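# Loop the rope around two cubes and a steel parallel

## Task

Arrange the rope flat on the table so it forms a loop, either closed or open by no more than roughly a finger's width, with both aluminium cubes and the steel parallel enclosed inside it. The loop must stay that way by itself at the end; shape that holds only because a gripper is still pressing or holding it does not count.

## Robot and tools

Robot: two arms, left_arm and right_arm, mounted on opposite sides of one table. Each has a parallel-finger gripper. The names are labels only and do not match the left or right side of any camera image.

Frame: every pose in results uses one scene frame. The origin is the table centre, +z is up, and the table surface is at z = +0.020 m. left_arm's base is on the +y side. Positions are in metres, orientations are quaternions in w,x,y,z order, and velocities are in m/s and rad/s. Printed hand positions can be somewhat wrong, more so when an arm is stretched far.

Gripper axes: the fingers point along the gripper's own +x and close along its y. The reported position sits between the finger pads, 3 to 4 cm short of the fingertips.

execute_actions takes "actions", a list holding a single item or nothing, plus an optional "pictures" flag. An empty list sends nothing and returns the state with images. An action item is {"rows": [...], "steps": n}: 1 to 15 rows and at most 15 steps, each step lasting 1/30 s. Each row is used for one step, and the final row is reused for any remaining steps. A wait item is {"steps": n} with n up to 300; it counts from the previous result, so thinking time is included. Images come only with an empty list or pictures=true.

Row layout: one flat list of 14 numbers, each in [-1, 1], covering both arms even when only one moves. The first seven are left_arm's dx, dy, dz, rx, ry, rz, opening; the next seven are the same for right_arm. dx..rz are an offset, not a pose. They are expressed in that gripper's own axes and measured from its pose in the latest result showing it. For a second or later call in one reply, or before any result in the scene, they are measured from where the gripper is when the action begins. Every row counts from that same base, not from the row before it. A value of 1.0 means 0.6 m for position or 180 degrees for rotation. rx, ry, rz form a single rotation vector. Opening is absolute: +1 is fully open (0.088 m), and empty fingers touch at about -0.80. Values below that change nothing. Going from open to closed needs at least 0.5 s.

All-zero offsets do not hold an arm still. They pull it back to the base pose. To keep an arm parked, send in a reply's first call the offset back to where it should be, use zeros in later calls, and always give the opening it should keep.

move takes "target", one 14-number row in the same layout and offset convention, and optional "speed" in m/s (0.002 to 0.5, default 0.25; turning is capped at twice that in rad/s). Both grippers travel in straight lines and finish together. Travel takes 0.5 to 10 s and is cut off at 10 s. Rotation takes the shorter direction. Openings are sent as the move begins. Paths do not avoid obstacles or the other arm. Grippers lag, wander and can overshoot the speed, especially with a nearly straight arm. Faster contact hits harder, and aiming further past a contact presses harder. The result adds a "move:" line giving the ending and each gripper's distance from its target. Endings include done, off_target, moving, held and fault; an arm not named there is done. limits=paced means the target was clipped. limits=held means steps were blocked along the way, and the arm may then move much faster than asked.

wait takes "seconds" (0 to 10) and lets the scene run with no new command. zoom_image takes "camera" (cam_head_left, cam_head_right, cam_high, cam_low, cam_left_wrist, cam_right_wrist) and "region" [x0, y0, x1, y1] in pixels of that camera's 504x504 image, with the origin at top-left and a box no larger than 504 by 504. finished_scene takes "scene", the current scene's number; it is final and the result reports success, then gives the next task.

Control details: each step's command is clipped to within 70 mm and 16 degrees of the measured pose, and damped inverse kinematics favours position over orientation. Friction can leave a gripper short or slightly tilted, and tiny moves may not happen. Check the pose after each motion and correct any tilt. The last 6 steps of an action run after its result, while you reply, so actions need at least 6 steps. The simulation keeps running while you think. After an action, an arm continues only to its last clipped pose, so send the rest later. A "Hand target" line appears only when no steps are pending. "pose unreachable" means the clearance check altered or blocked that arm's command, and HELD marks the affected steps.

Grip: grip_measured uses the opening scale and can be off by about 1 mm; squeezing a hard part can read up to 0.061 narrower. To hold firmly, command about 0.07 below grip_measured, or less for a lighter hold. Parts thinner than about 3 mm get weaker grip. Each pad pushes about 34 to 49 N and can spike at first touch.

Joint ranges (rad): waist -3.054 to 3.054, shoulder 0 to 3.142, elbow 0 to 2.356, wrist pitch -1.571 to 1.571, wrist yaw -1.571 to 1.571, wrist roll -3.142 to 3.142. Load limits (N m): waist 17, shoulder 21.1, elbow 21, wrist pitch 5.55, wrist yaw 5.53, wrist roll 5.19, with held weight counting. Hitting a limit triggers a torque fault that halts the arm for 10 s and drops the rest of the call. Holding loads heats motors. A MOTOR HOT warning appears from 50 °C. At 95 °C an OVER-TEMPERATURE FAULT holds the arm, and if it stays hot it can lose power and go limp.

Avoid: letting the arms collide or push on each other, knocking anything off the table, dropping items, slamming, and shoving hard. Loose objects may occasionally get nudged by outside pushes, so check the layout before finishing. Release the rope so the loop stays in place unaided.

Each tool is called after "Request:" as a command line: name --argument value for each argument, lists and objects as JSON in quotes; but a table of rows of numbers goes row by row, as --pt "numbers of a row", without its own name.

## Session

Request:
execute_actions --actions '[]'

Scene clock: 0.00 s of 4397.00 s.
left_arm: end_effector_position=(-0.2254, +0.3412, +0.2398) grip_measured=+1.000 end_effector_quat_wxyz=(+0.386, -0.198, +0.277, +0.857) end_effector_velocity=(+0.003, +0.004, +0.002) end_effector_angular_velocity=(+0.012, -0.004, -0.008) | right_arm: end_effector_position=(-0.1983, -0.2741, +0.1455) grip_measured=+1.000 end_effector_quat_wxyz=(+0.688, -0.093, +0.719, +0.010) end_effector_velocity=(+0.004, -0.004, +0.000) end_effector_angular_velocity=(-0.018, -0.008, +0.034)
Joint positions: left_arm=[-0.76   1.694  1.295 -1.01   0.976  1.773  0.088] | right_arm=[ 1.186  1.759  1.164 -1.023 -0.116  2.324  0.088]
Joint velocities: left_arm=[-0.002 -0.007 -0.002 -0.022  0.007  0.007  0.   ] | right_arm=[-0.002 -0.002 -0.002 -0.022 -0.007 -0.037  0.   ]
Heat: left arm: hottest wrist pitch 27 °C (+0.0 °C/min); right arm: hottest wrist yaw 27 °C (+0.0 °C/min).
Hand target (left_arm): -0.225, +0.341, +0.240; +0.386, -0.198, +0.277, +0.857
Hand target (right_arm): -0.198, -0.274, +0.146; +0.688, -0.093, +0.719, +0.010

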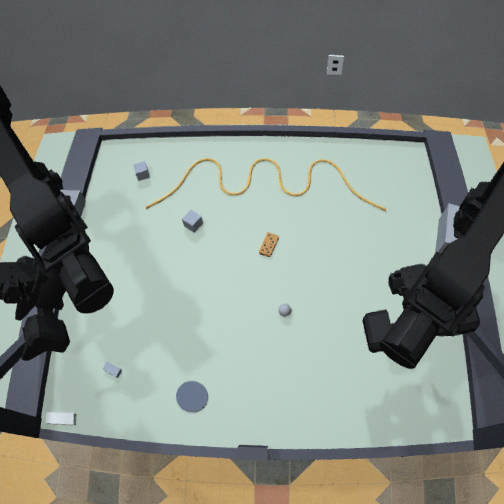

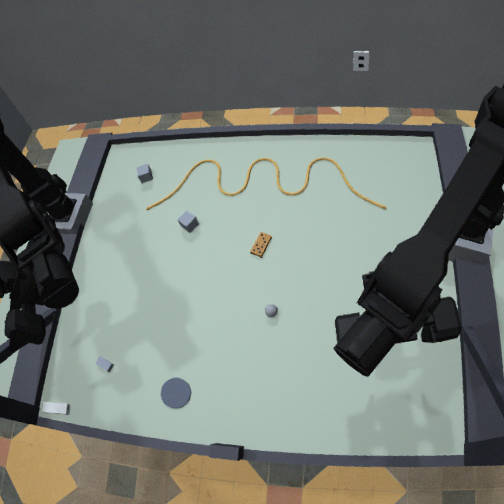

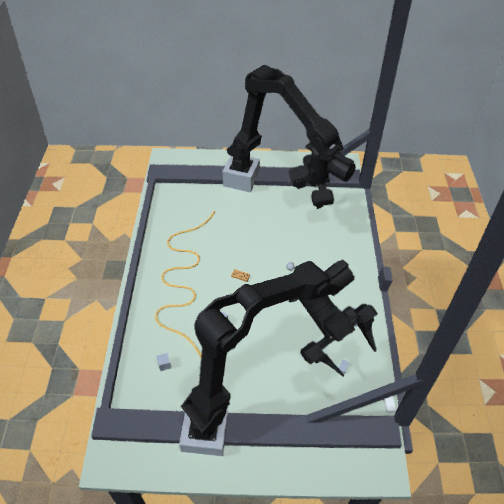

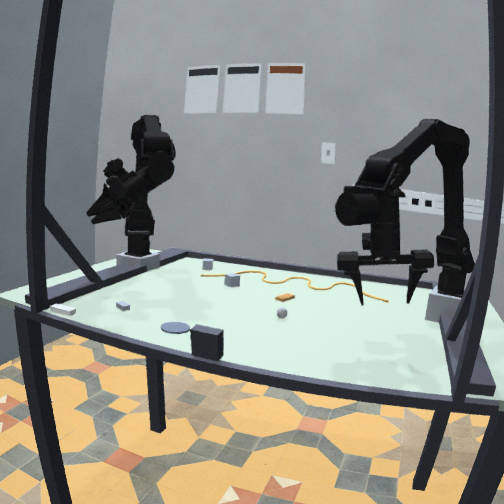

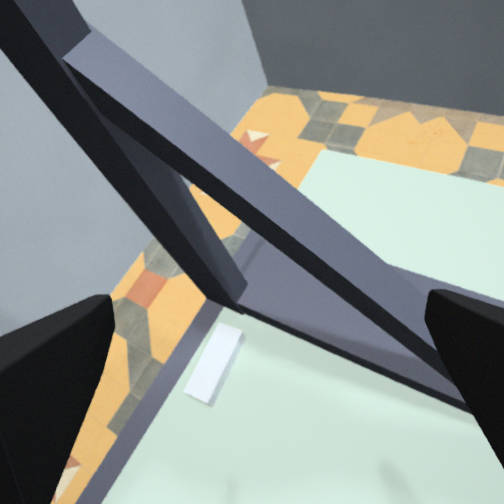

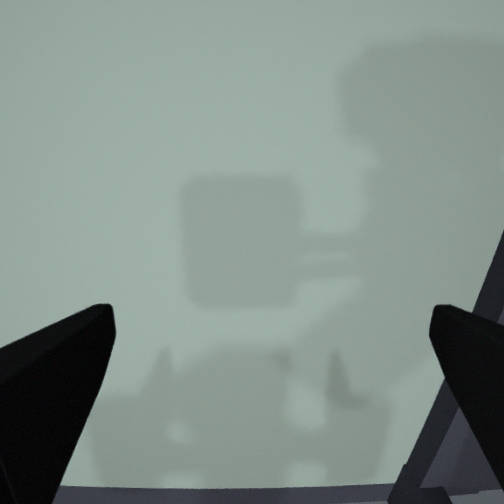

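Request:
zoom_image --camera "cam_head_left" --region '[20, 330, 240, 450]'

Request:
zoom_image --camera "cam_head_left" --region '[100, 130, 420, 330]'

Region (20, 330, 240, 450) of cam_head_left's 504x504 image, scaled by 2.291, with more detail than that image has; it fills the top 275 rows of this view, and the rest is white.

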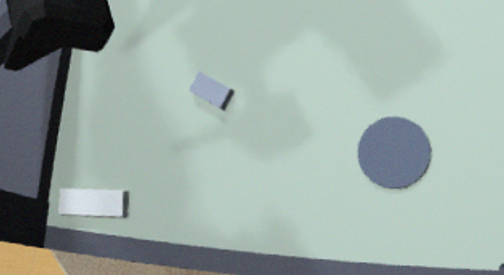

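Region (100, 130, 420, 330) of cam_head_left's 504x504 image, scaled by 1.575, with more detail than that image has; it fills the top 315 rows of this view, and the rest is white.

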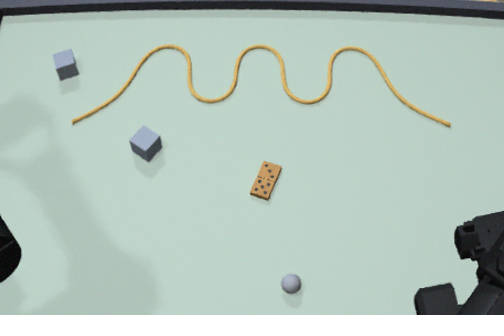

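Request:
move --target '[0,0,0,-0.327,0.325,0.054,1, 0,0,0,0,0,0,1]' --speed 0.4

Scene clock: 3.67 s of 4397.00 s.
left_arm: end_effector_position=(-0.2232, +0.3414, +0.2427) grip_measured=+1.000 end_effector_quat_wxyz=(+0.003, +0.702, -0.003, -0.712) end_effector_velocity=(+0.005, +0.004, -0.001) end_effector_angular_velocity=(+0.007, -0.037, +0.015) | right_arm: end_effector_position=(-0.1983, -0.2741, +0.1455) grip_measured=+1.000 end_effector_quat_wxyz=(+0.688, -0.093, +0.719, +0.010) end_effector_velocity=(+0.002, +0.001, +0.001) end_effector_angular_velocity=(+0.004, -0.007, -0.009)
Joint positions: left_arm=[-1.124  1.855  1.773 -1.472 -0.002  0.372  0.088] | right_arm=[ 1.186  1.759  1.164 -1.023 -0.116  2.324  0.088]
Joint velocities: left_arm=[-0.007  0.007  0.007 -0.037 -0.007 -0.022  0.   ] | right_arm=[-0.002 -0.002  0.002 -0.007  0.007  0.007  0.   ]
Heat: left arm: hottest wrist pitch 27 °C (+0.0 °C/min); right arm: hottest wrist yaw 27 °C (+0.0 °C/min).
Hand target (left_arm): -0.225, +0.341, +0.240; +0.004, +0.706, -0.002, -0.709
Hand target (right_arm): -0.198, -0.274, +0.146; +0.688, -0.093, +0.719, +0.010
Off the commanded pose (left_arm): 0.004 m, 1 deg.
Off the commanded pose (right_arm): 0.000 m, 0 deg.
Kept back: nothing.
move: done

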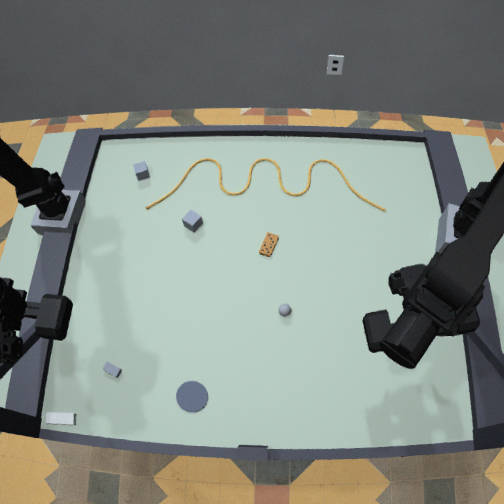

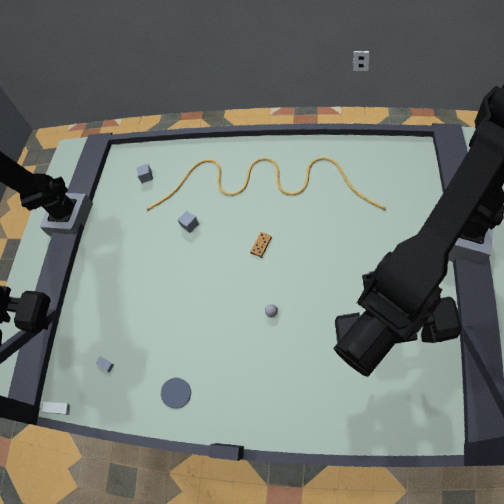

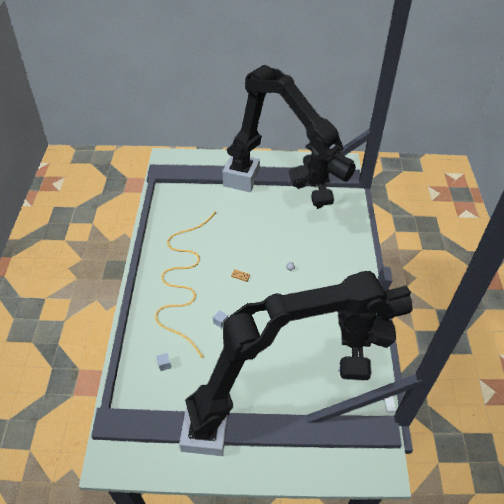

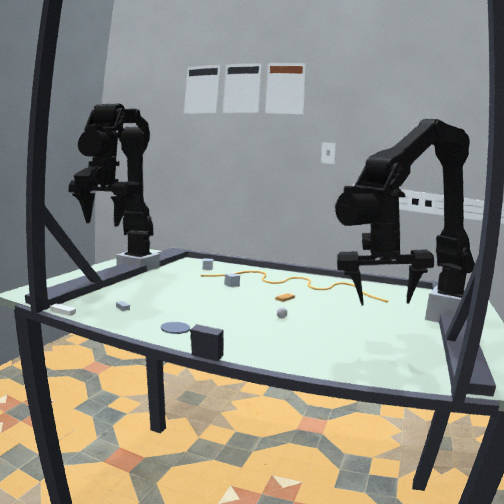

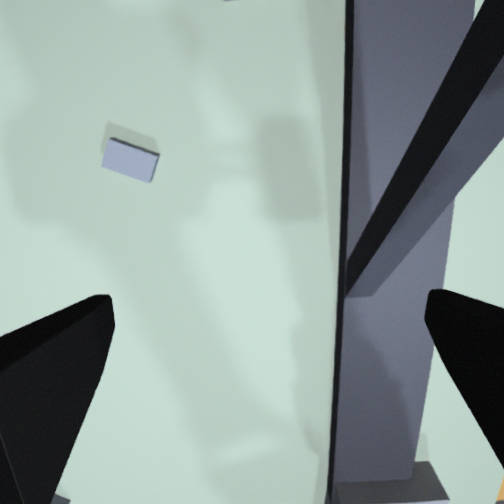

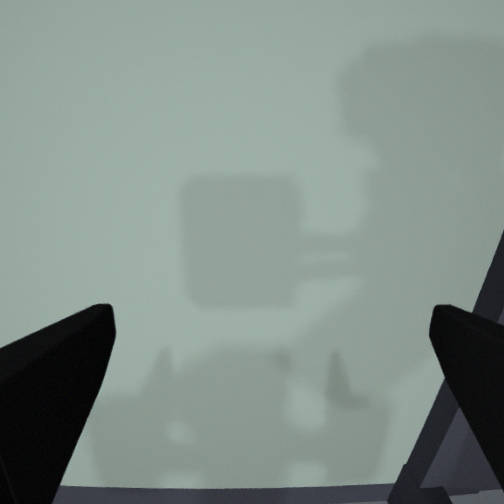

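Request:
move --target '[0.2,0.167,0,0,0,0,1, 0,0,0,0,0,0,1]' --speed 0.3

Scene clock: 5.23 s of 4397.00 s.
left_arm: end_effector_position=(-0.2258, +0.2422, +0.1278) grip_measured=+1.000 end_effector_quat_wxyz=(+0.005, +0.700, -0.004, -0.714) end_effector_velocity=(+0.003, -0.003, -0.002) end_effector_angular_velocity=(-0.011, -0.022, +0.010) | right_arm: end_effector_position=(-0.1983, -0.2741, +0.1455) grip_measured=+1.000 end_effector_quat_wxyz=(+0.688, -0.093, +0.719, +0.010) end_effector_velocity=(-0.001, +0.000, +0.000) end_effector_angular_velocity=(-0.001, +0.009, -0.010)
Joint positions: left_arm=[-0.89   2.063  1.605 -1.09   0.     0.604  0.088] | right_arm=[ 1.186  1.759  1.164 -1.023 -0.116  2.324  0.088]
Joint velocities: left_arm=[ 0.002  0.007  0.002 -0.007 -0.022 -0.007  0.   ] | right_arm=[-0.002 -0.002 -0.002  0.007 -0.007  0.007  0.   ]
Heat: left arm: hottest wrist pitch 27 °C (+0.0 °C/min); right arm: hottest wrist yaw 27 °C (+0.0 °C/min).
Hand target (left_arm): -0.226, +0.241, +0.123; +0.002, +0.702, -0.002, -0.712
Hand target (right_arm): -0.198, -0.274, +0.146; +0.688, -0.093, +0.719, +0.010
Off the commanded pose (left_arm): 0.005 m, 0 deg.
Off the commanded pose (right_arm): 0.000 m, 0 deg.
Kept back: nothing.
move: done

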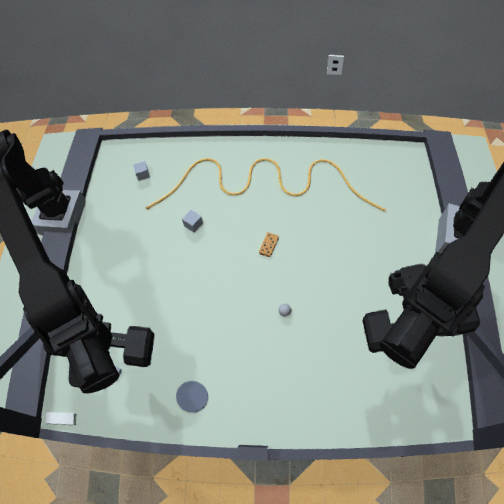

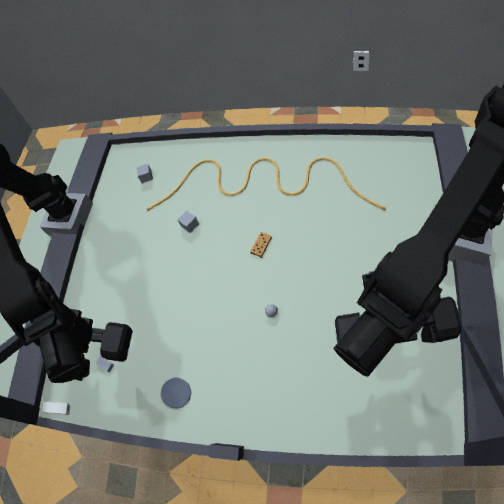

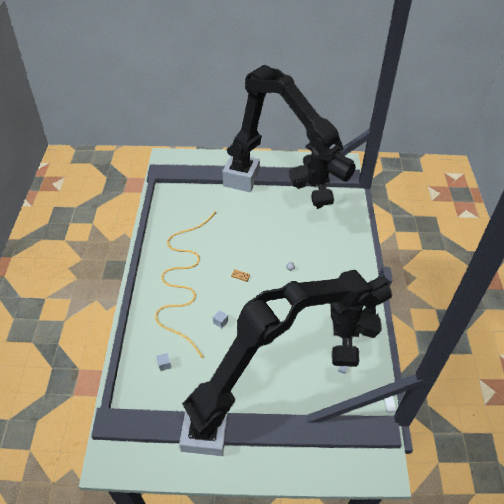

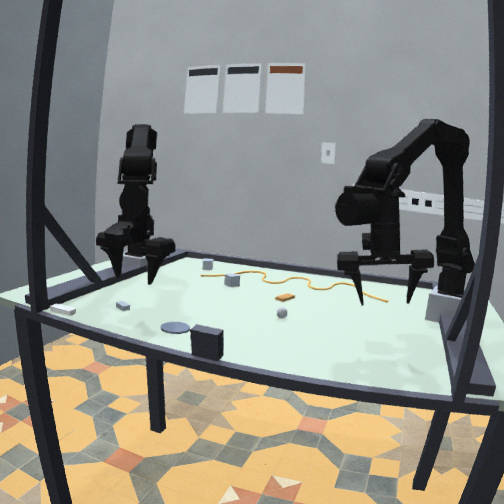

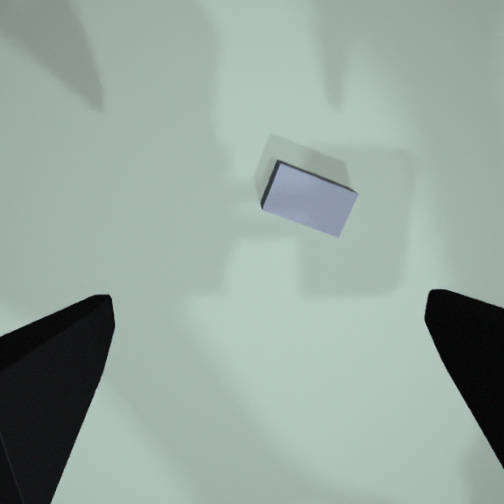

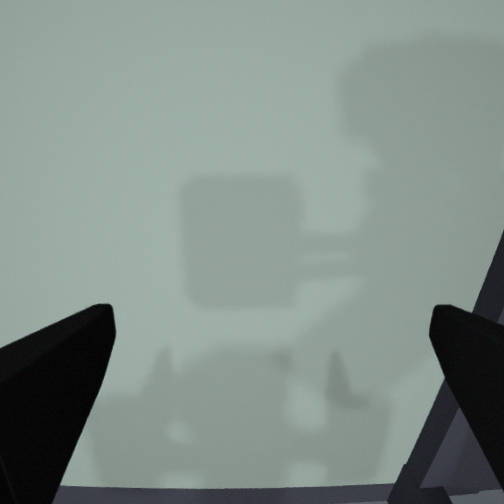

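Request:
move --target '[0.067,-0.028,0.022,0.122,0,0,1, -0.017,-0.074,0.494,-0.275,-0.031,0.026,1]' --speed 0.3

Scene clock: 8.90 s of 4397.00 s.
left_arm: end_effector_position=(-0.2420, +0.2562, +0.0958) grip_measured=+1.000 end_effector_quat_wxyz=(-0.121, +0.683, -0.142, -0.706) end_effector_velocity=(+0.001, +0.003, +0.000) end_effector_angular_velocity=(+0.010, -0.003, -0.010) | right_arm: end_effector_position=(+0.0996, -0.2747, +0.1441) grip_measured=+1.000 end_effector_quat_wxyz=(+0.617, -0.342, +0.620, +0.343) end_effector_velocity=(-0.000, -0.002, -0.001) end_effector_angular_velocity=(-0.005, +0.025, +0.015)
Joint positions: left_arm=[-0.942  2.102  1.532 -0.957  0.     0.929  0.088] | right_arm=[-0.035  1.259  0.698 -1.012 -0.005  0.241  0.088]
Joint velocities: left_arm=[-0.002 -0.002 -0.002 -0.007  0.007  0.007  0.   ] | right_arm=[-0.022  0.002 -0.002 -0.007 -0.022 -0.037  0.   ]
Heat: left arm: hottest wrist pitch 27 °C (+0.0 °C/min); right arm: hottest wrist yaw 27 °C (+0.0 °C/min).
Hand target (left_arm): -0.240, +0.259, +0.088; -0.128, +0.688, -0.140, -0.700
Hand target (right_arm): +0.101, -0.273, +0.144; +0.616, -0.341, +0.621, +0.344
Off the commanded pose (left_arm): 0.009 m, 1 deg.
Off the commanded pose (right_arm): 0.002 m, 0 deg.
Kept back: nothing.
move: off_target (left_arm)

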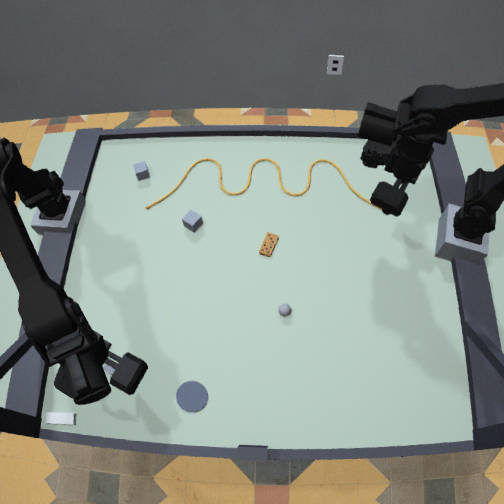

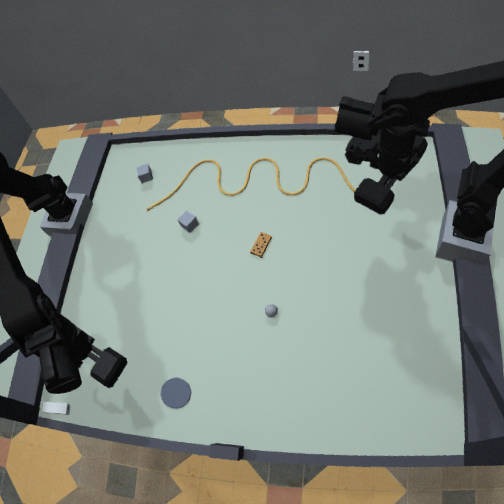

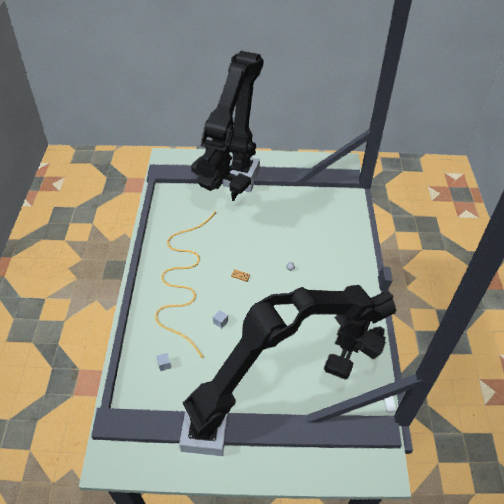

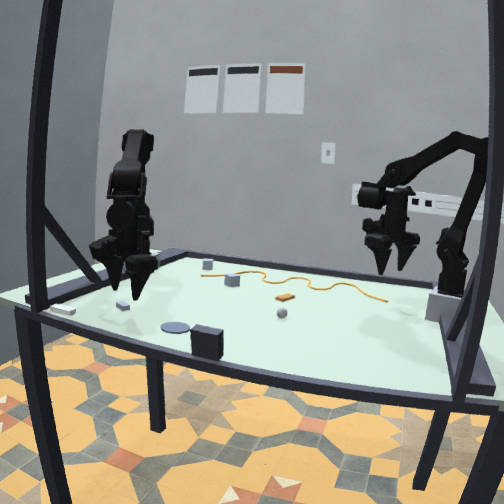

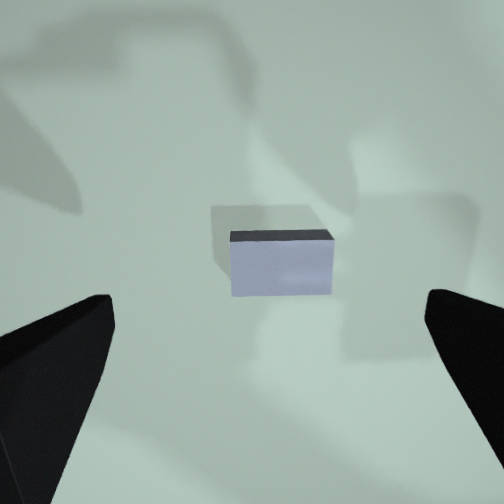

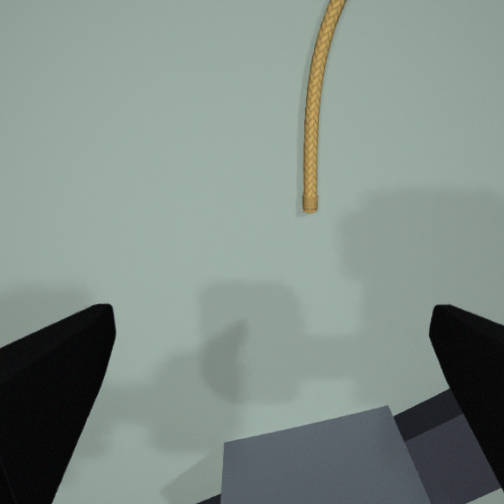

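Request:
move --target '[0.062,-0.007,0.0,0.003,0.008,-0.011,1, 0.12,-0.035,0.042,0,0,0,0.2]' --speed 0.12

Scene clock: 10.43 s of 4397.00 s.
left_arm: end_effector_position=(-0.2439, +0.2566, +0.0661) grip_measured=+1.000 end_effector_quat_wxyz=(-0.128, +0.689, -0.137, -0.700) end_effector_velocity=(+0.007, -0.001, -0.002) end_effector_angular_velocity=(-0.005, -0.034, -0.004) | right_arm: end_effector_position=(+0.1319, -0.2599, +0.0760) grip_measured=+0.203 end_effector_quat_wxyz=(+0.622, -0.338, +0.615, +0.347) end_effector_velocity=(-0.003, -0.005, -0.004) end_effector_angular_velocity=(-0.015, +0.031, -0.005)
Joint positions: left_arm=[-0.945  2.167  1.511 -0.894  0.     0.929  0.088] | right_arm=[-0.164  1.515  0.587 -0.628 -0.006  0.111  0.049]
Joint velocities: left_arm=[ 0.002  0.002 -0.002 -0.022 -0.022  0.007  0.   ] | right_arm=[-0.012  0.012 -0.007 -0.007 -0.022 -0.007 -0.   ]
Heat: left arm: hottest shoulder 27 °C (+0.0 °C/min); right arm: hottest elbow 27 °C (+0.0 °C/min).
Hand target (left_arm): -0.242, +0.259, +0.058; -0.134, +0.694, -0.135, -0.695
Hand target (right_arm): +0.131, -0.264, +0.072; +0.617, -0.341, +0.620, +0.344
Off the commanded pose (left_arm): 0.008 m, 1 deg.
Off the commanded pose (right_arm): 0.006 m, 1 deg.
Kept back: nothing.
move: done

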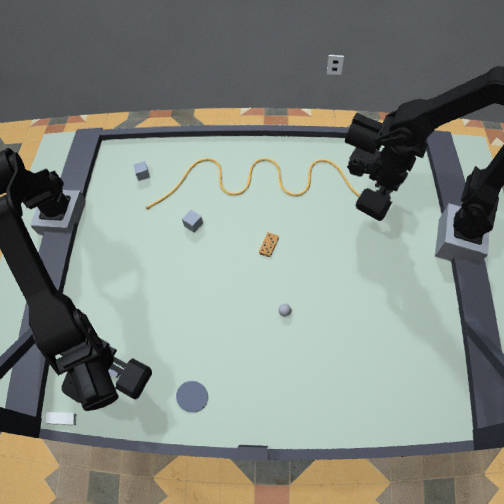

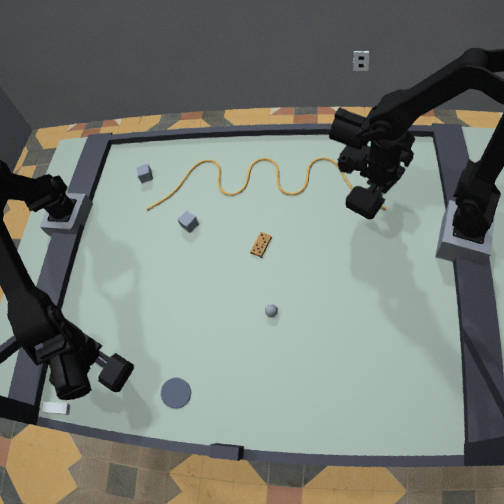

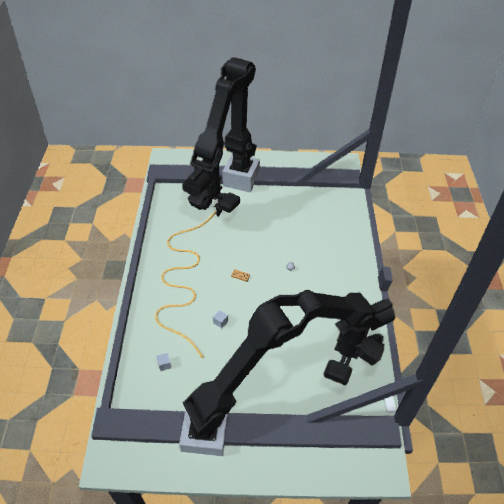

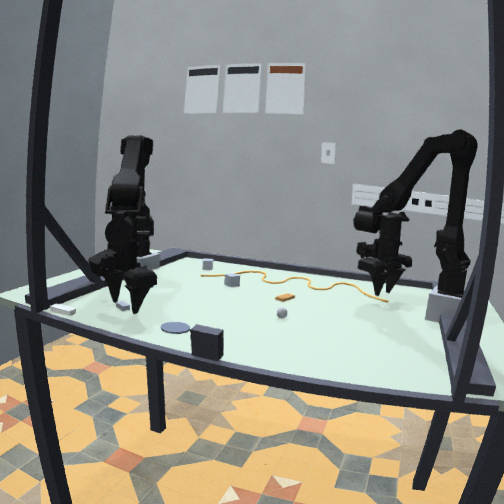

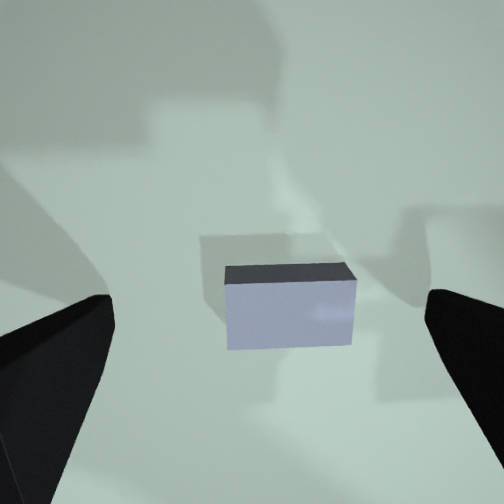

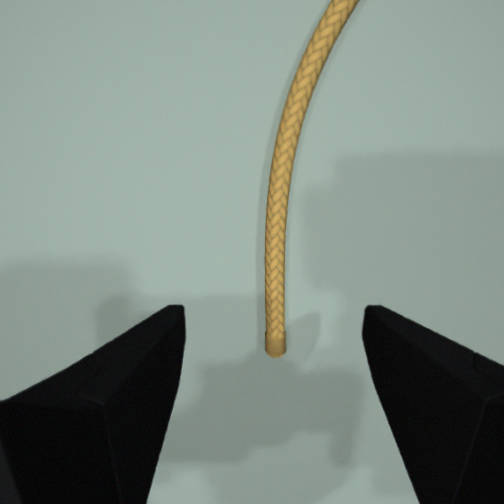

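Request:
move --target '[0.02,-0.01,0.0,0,0.005,-0.006,1, 0.038,0,0.01,0,0.006,0,0.0]' --speed 0.05

Scene clock: 11.47 s of 4397.00 s.
left_arm: end_effector_position=(-0.2451, +0.2587, +0.0633) grip_measured=+1.000 end_effector_quat_wxyz=(-0.128, +0.689, -0.138, -0.700) end_effector_velocity=(+0.003, +0.002, +0.001) end_effector_angular_velocity=(+0.003, -0.018, +0.020) | right_arm: end_effector_position=(+0.1354, -0.2532, +0.0571) grip_measured=+0.003 end_effector_quat_wxyz=(+0.619, -0.340, +0.618, +0.346) end_effector_velocity=(-0.003, -0.001, +0.000) end_effector_angular_velocity=(+0.003, +0.023, +0.000)
Joint positions: left_arm=[-0.952  2.171  1.505 -0.884 -0.001  0.924  0.088] | right_arm=[-0.166  1.616  0.587 -0.535 -0.006  0.109  0.039]
Joint velocities: left_arm=[-0.002 -0.002  0.002 -0.022 -0.007 -0.022  0.   ] | right_arm=[-0.007 -0.002 -0.002 -0.007 -0.022 -0.007 -0.   ]
Heat: left arm: hottest shoulder 27 °C (+0.0 °C/min); right arm: hottest elbow 27 °C (+0.0 °C/min).
Hand target (left_arm): -0.242, +0.262, +0.054; -0.133, +0.696, -0.132, -0.693
Hand target (right_arm): +0.135, -0.255, +0.053; +0.616, -0.341, +0.621, +0.344
Off the commanded pose (left_arm): 0.010 m, 1 deg.
Off the commanded pose (right_arm): 0.004 m, 1 deg.
Kept back: nothing.
move: off_target (left_arm)

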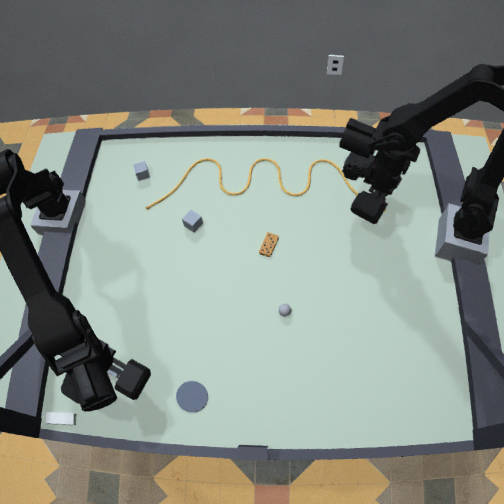

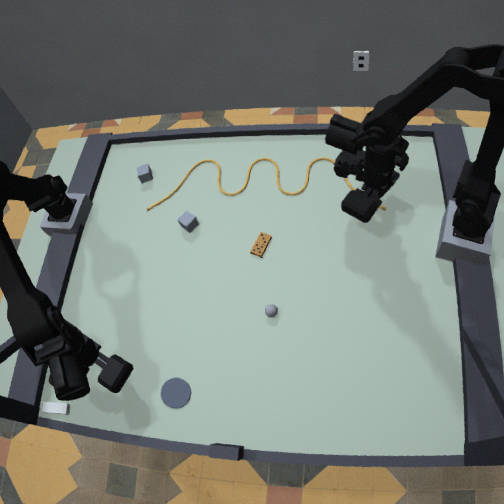

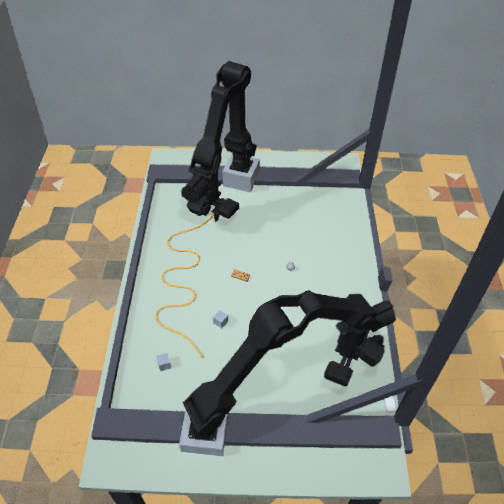

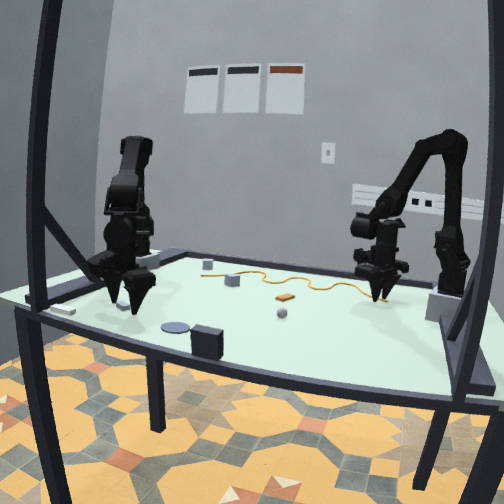

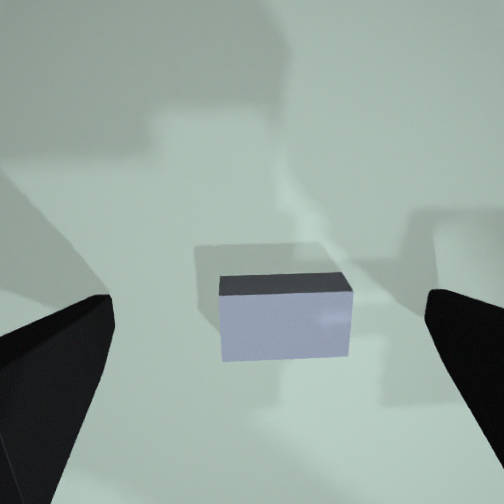

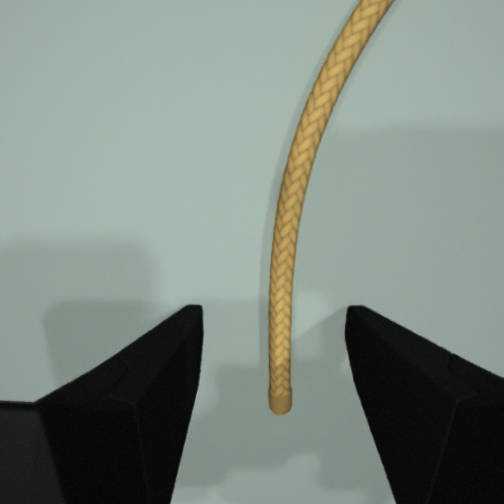

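Request:
move --target '[0,0,0,0,0,0,-0.25, 0,0,0,0,0,0,-0.78]' --speed 0.05

Scene clock: 12.40 s of 4397.00 s.
left_arm: end_effector_position=(-0.2453, +0.2586, +0.0633) grip_measured=-0.172 end_effector_quat_wxyz=(-0.128, +0.689, -0.139, -0.700) end_effector_velocity=(+0.000, -0.003, +0.000) end_effector_angular_velocity=(-0.022, -0.005, +0.020) | right_arm: end_effector_position=(+0.1359, -0.2527, +0.0573) grip_measured=-0.738 end_effector_quat_wxyz=(+0.620, -0.340, +0.617, +0.346) end_effector_velocity=(+0.004, +0.004, +0.001) end_effector_angular_velocity=(+0.021, -0.018, +0.005)
Joint positions: left_arm=[-0.952  2.171  1.505 -0.883 -0.001  0.924  0.031] | right_arm=[-0.166  1.616  0.588 -0.534 -0.005  0.109  0.003]
Joint velocities: left_arm=[-0.002 -0.002 -0.002  0.007 -0.022 -0.022 -0.   ] | right_arm=[-0.002 -0.007 -0.002  0.022  0.007 -0.007 -0.   ]
Heat: left arm: hottest shoulder 27 °C (+0.0 °C/min); right arm: hottest elbow 27 °C (+0.0 °C/min).
Hand target (left_arm): -0.245, +0.259, +0.063; -0.128, +0.689, -0.138, -0.700
Hand target (right_arm): +0.135, -0.253, +0.057; +0.619, -0.340, +0.618, +0.346
Off the commanded pose (left_arm): 0.000 m, 0 deg.
Off the commanded pose (right_arm): 0.001 m, 0 deg.
Kept back: nothing.
move: done

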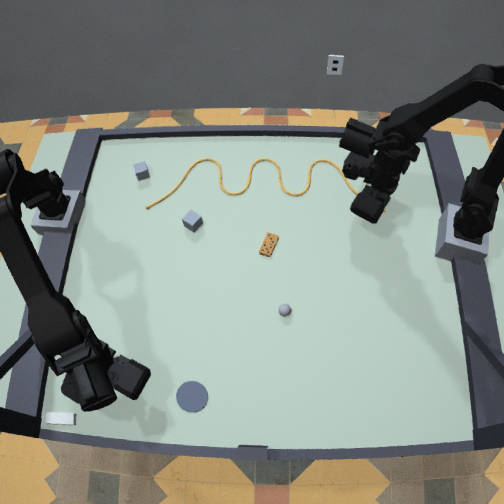

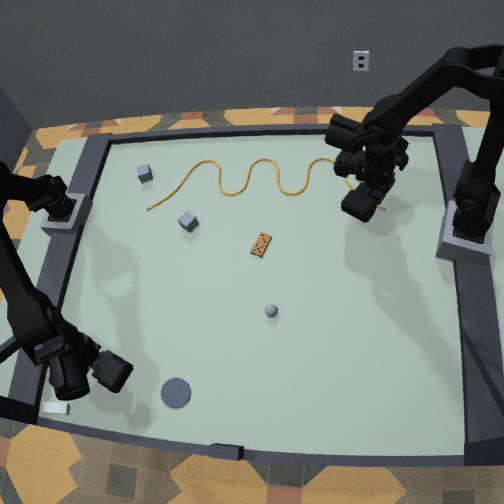

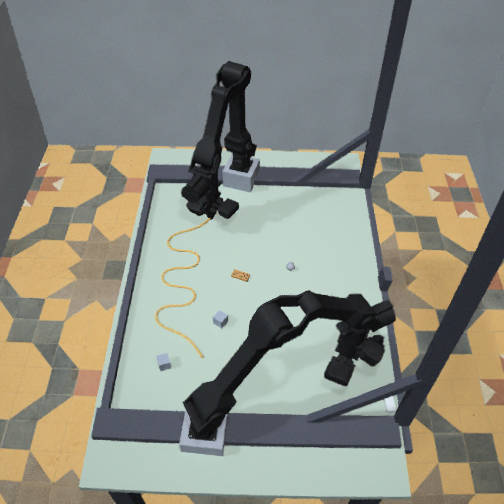

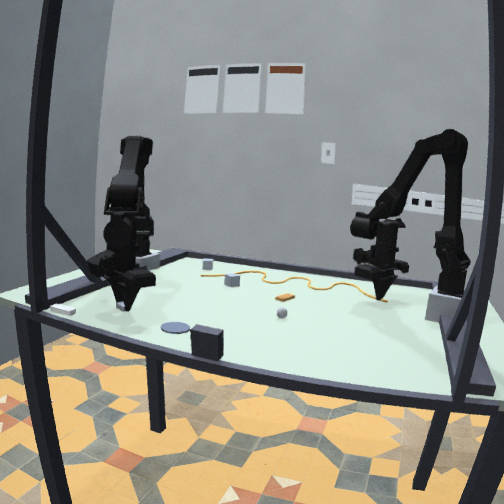

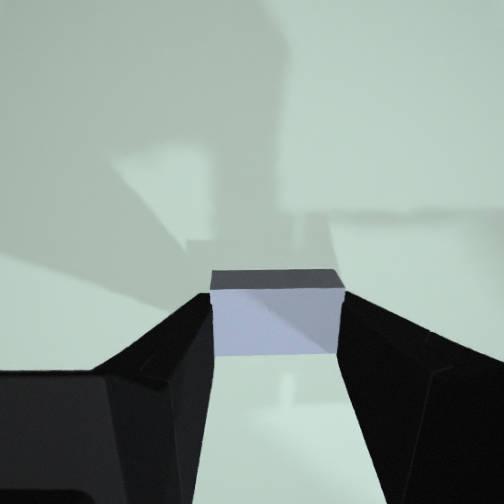

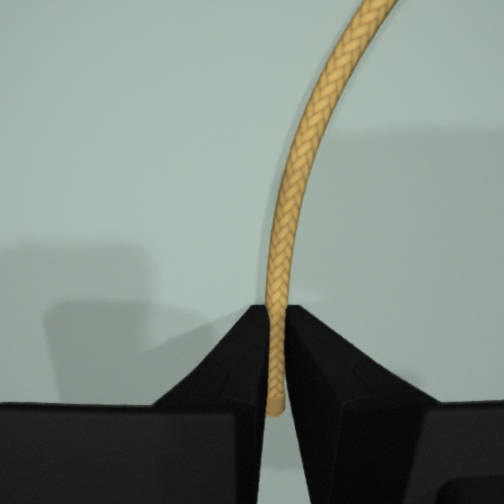

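Request:
move --target '[-0.07,0,0,0,0,0,-0.25, -0.035,0,0,0,0,0,-0.82]' --speed 0.15

Request:
move --target '[0,0.113,-0.648,0,0,0,-0.25, 0,0.31,-0.09,0.278,0,0,-0.82]' --speed 0.25

Scene clock: 14.03 s of 4397.00 s.
left_arm: end_effector_position=(-0.2417, +0.2607, +0.0977) grip_measured=-0.172 end_effector_quat_wxyz=(-0.132, +0.694, -0.134, -0.695) end_effector_velocity=(-0.000, +0.002, +0.004) end_effector_angular_velocity=(+0.010, -0.002, +0.005) | right_arm: end_effector_position=(+0.1344, -0.2558, +0.0752) grip_measured=-0.738 end_effector_quat_wxyz=(+0.616, -0.342, +0.621, +0.343) end_effector_velocity=(-0.000, +0.001, +0.003) end_effector_angular_velocity=(+0.010, +0.003, +0.005)
Joint positions: left_arm=[-0.952  2.123  1.574 -1.019 -0.001  0.924  0.031] | right_arm=[-0.166  1.553  0.62  -0.643 -0.005  0.109  0.003]
Joint velocities: left_arm=[-0.002 -0.002  0.012 -0.022  0.007 -0.007 -0.   ] | right_arm=[-0.002 -0.012  0.002 -0.007 -0.007 -0.007 -0.   ]
Heat: left arm: hottest shoulder 28 °C (+4.3 °C/min); right arm: hottest elbow 27 °C (+0.0 °C/min).
Hand target (left_arm): -0.244, +0.259, +0.105; -0.128, +0.689, -0.138, -0.700
Hand target (right_arm): +0.136, -0.253, +0.078; +0.620, -0.340, +0.617, +0.346
Off the commanded pose (left_arm): 0.008 m, 1 deg.
Off the commanded pose (right_arm): 0.004 m, 1 deg.
Kept back: nothing.
move: done

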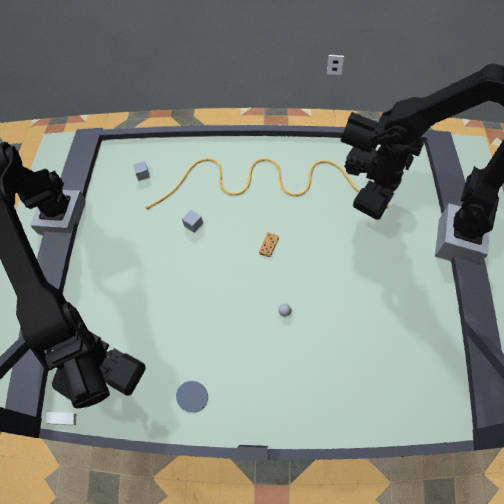

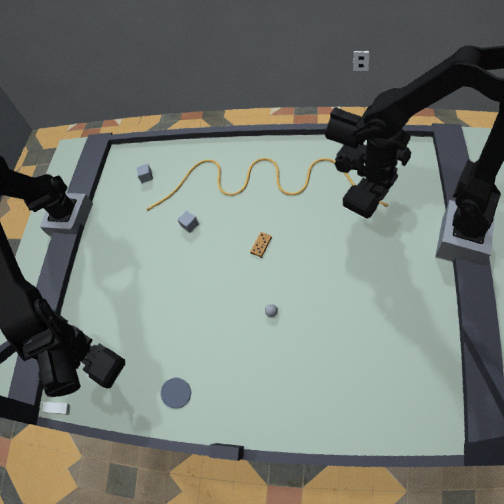

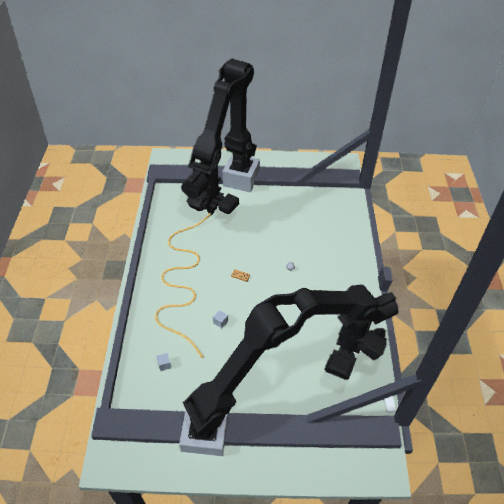

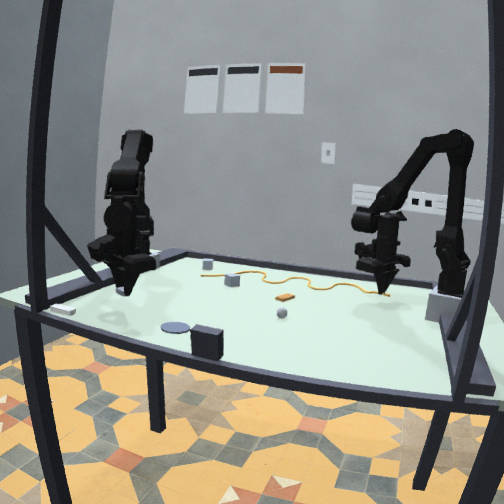

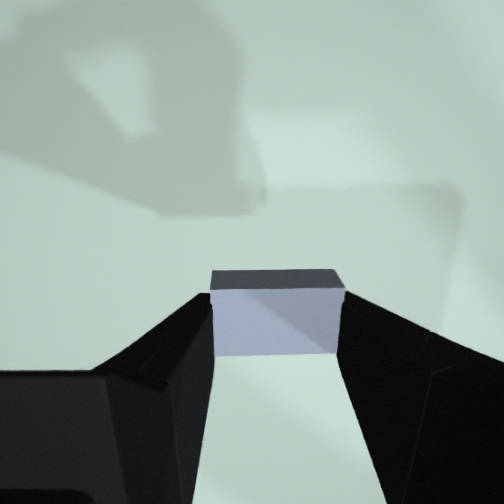

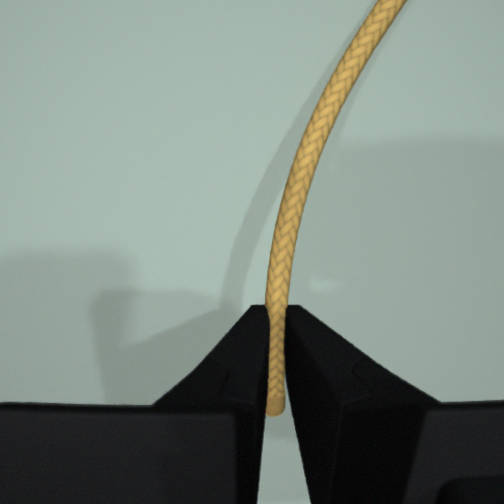

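Scene clock: 16.33 s of 4397.00 s.
left_arm: end_effector_position=(+0.0929, +0.0539, +0.0973) grip_measured=-0.172 end_effector_quat_wxyz=(-0.131, +0.694, -0.133, -0.695) end_effector_velocity=(-0.002, -0.004, +0.001) end_effector_angular_velocity=(-0.003, -0.007, -0.015) | right_arm: end_effector_position=(-0.0509, -0.2047, +0.0768) grip_measured=-0.738 end_effector_quat_wxyz=(+0.703, -0.049, +0.708, +0.050) end_effector_velocity=(-0.001, +0.004, +0.001) end_effector_angular_velocity=(+0.014, -0.002, -0.005)
Joint positions: left_arm=[ 0.059  2.179  1.663 -1.052  0.003  1.931  0.031] | right_arm=[ 0.66   1.719  0.809 -0.658 -0.006  1.808  0.003]
Joint velocities: left_arm=[-0.007  0.012  0.022 -0.007 -0.007  0.007 -0.   ] | right_arm=[ 0.002  0.002  0.007  0.007  0.007  0.007 -0.   ]
Heat: left arm: hottest shoulder 29 °C (+7.3 °C/min); right arm: hottest elbow 27 °C (+0.0 °C/min).
Hand target (left_arm): +0.093, +0.053, +0.094; -0.135, +0.692, -0.131, -0.697
Hand target (right_arm): -0.052, -0.204, +0.075; +0.705, -0.051, +0.706, +0.047
Off the commanded pose (left_arm): 0.002 m, 0 deg.
Off the commanded pose (right_arm): 0.002 m, 0 deg.
Kept back: nothing.
move: done

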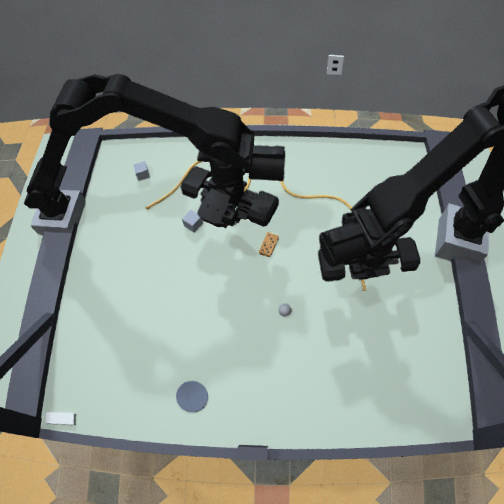

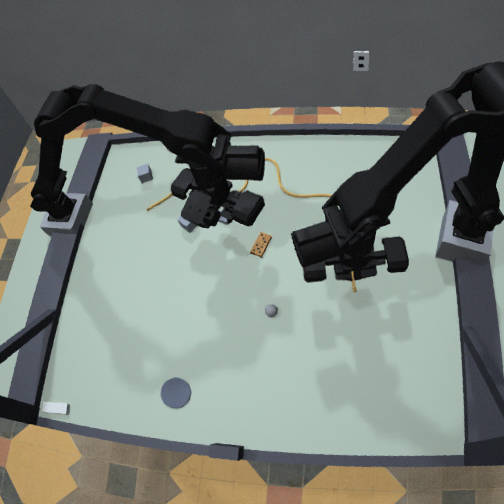

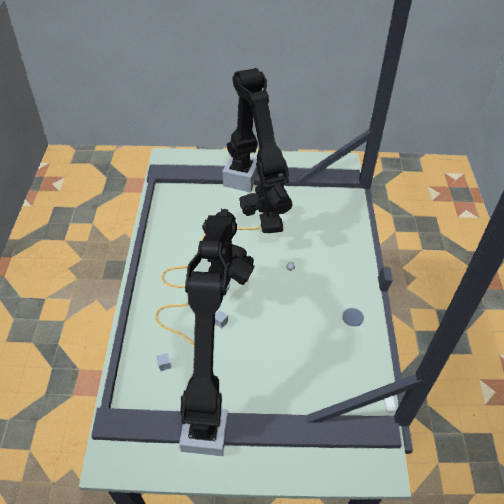

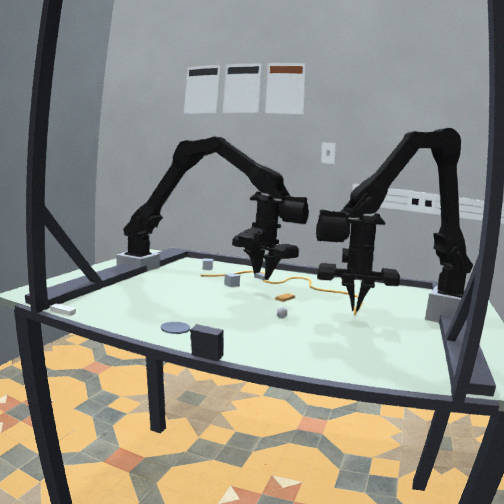

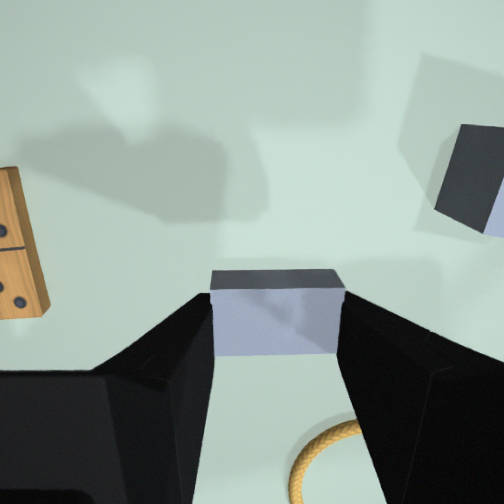

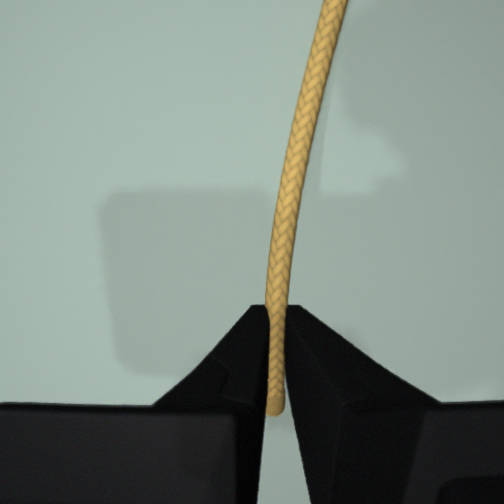

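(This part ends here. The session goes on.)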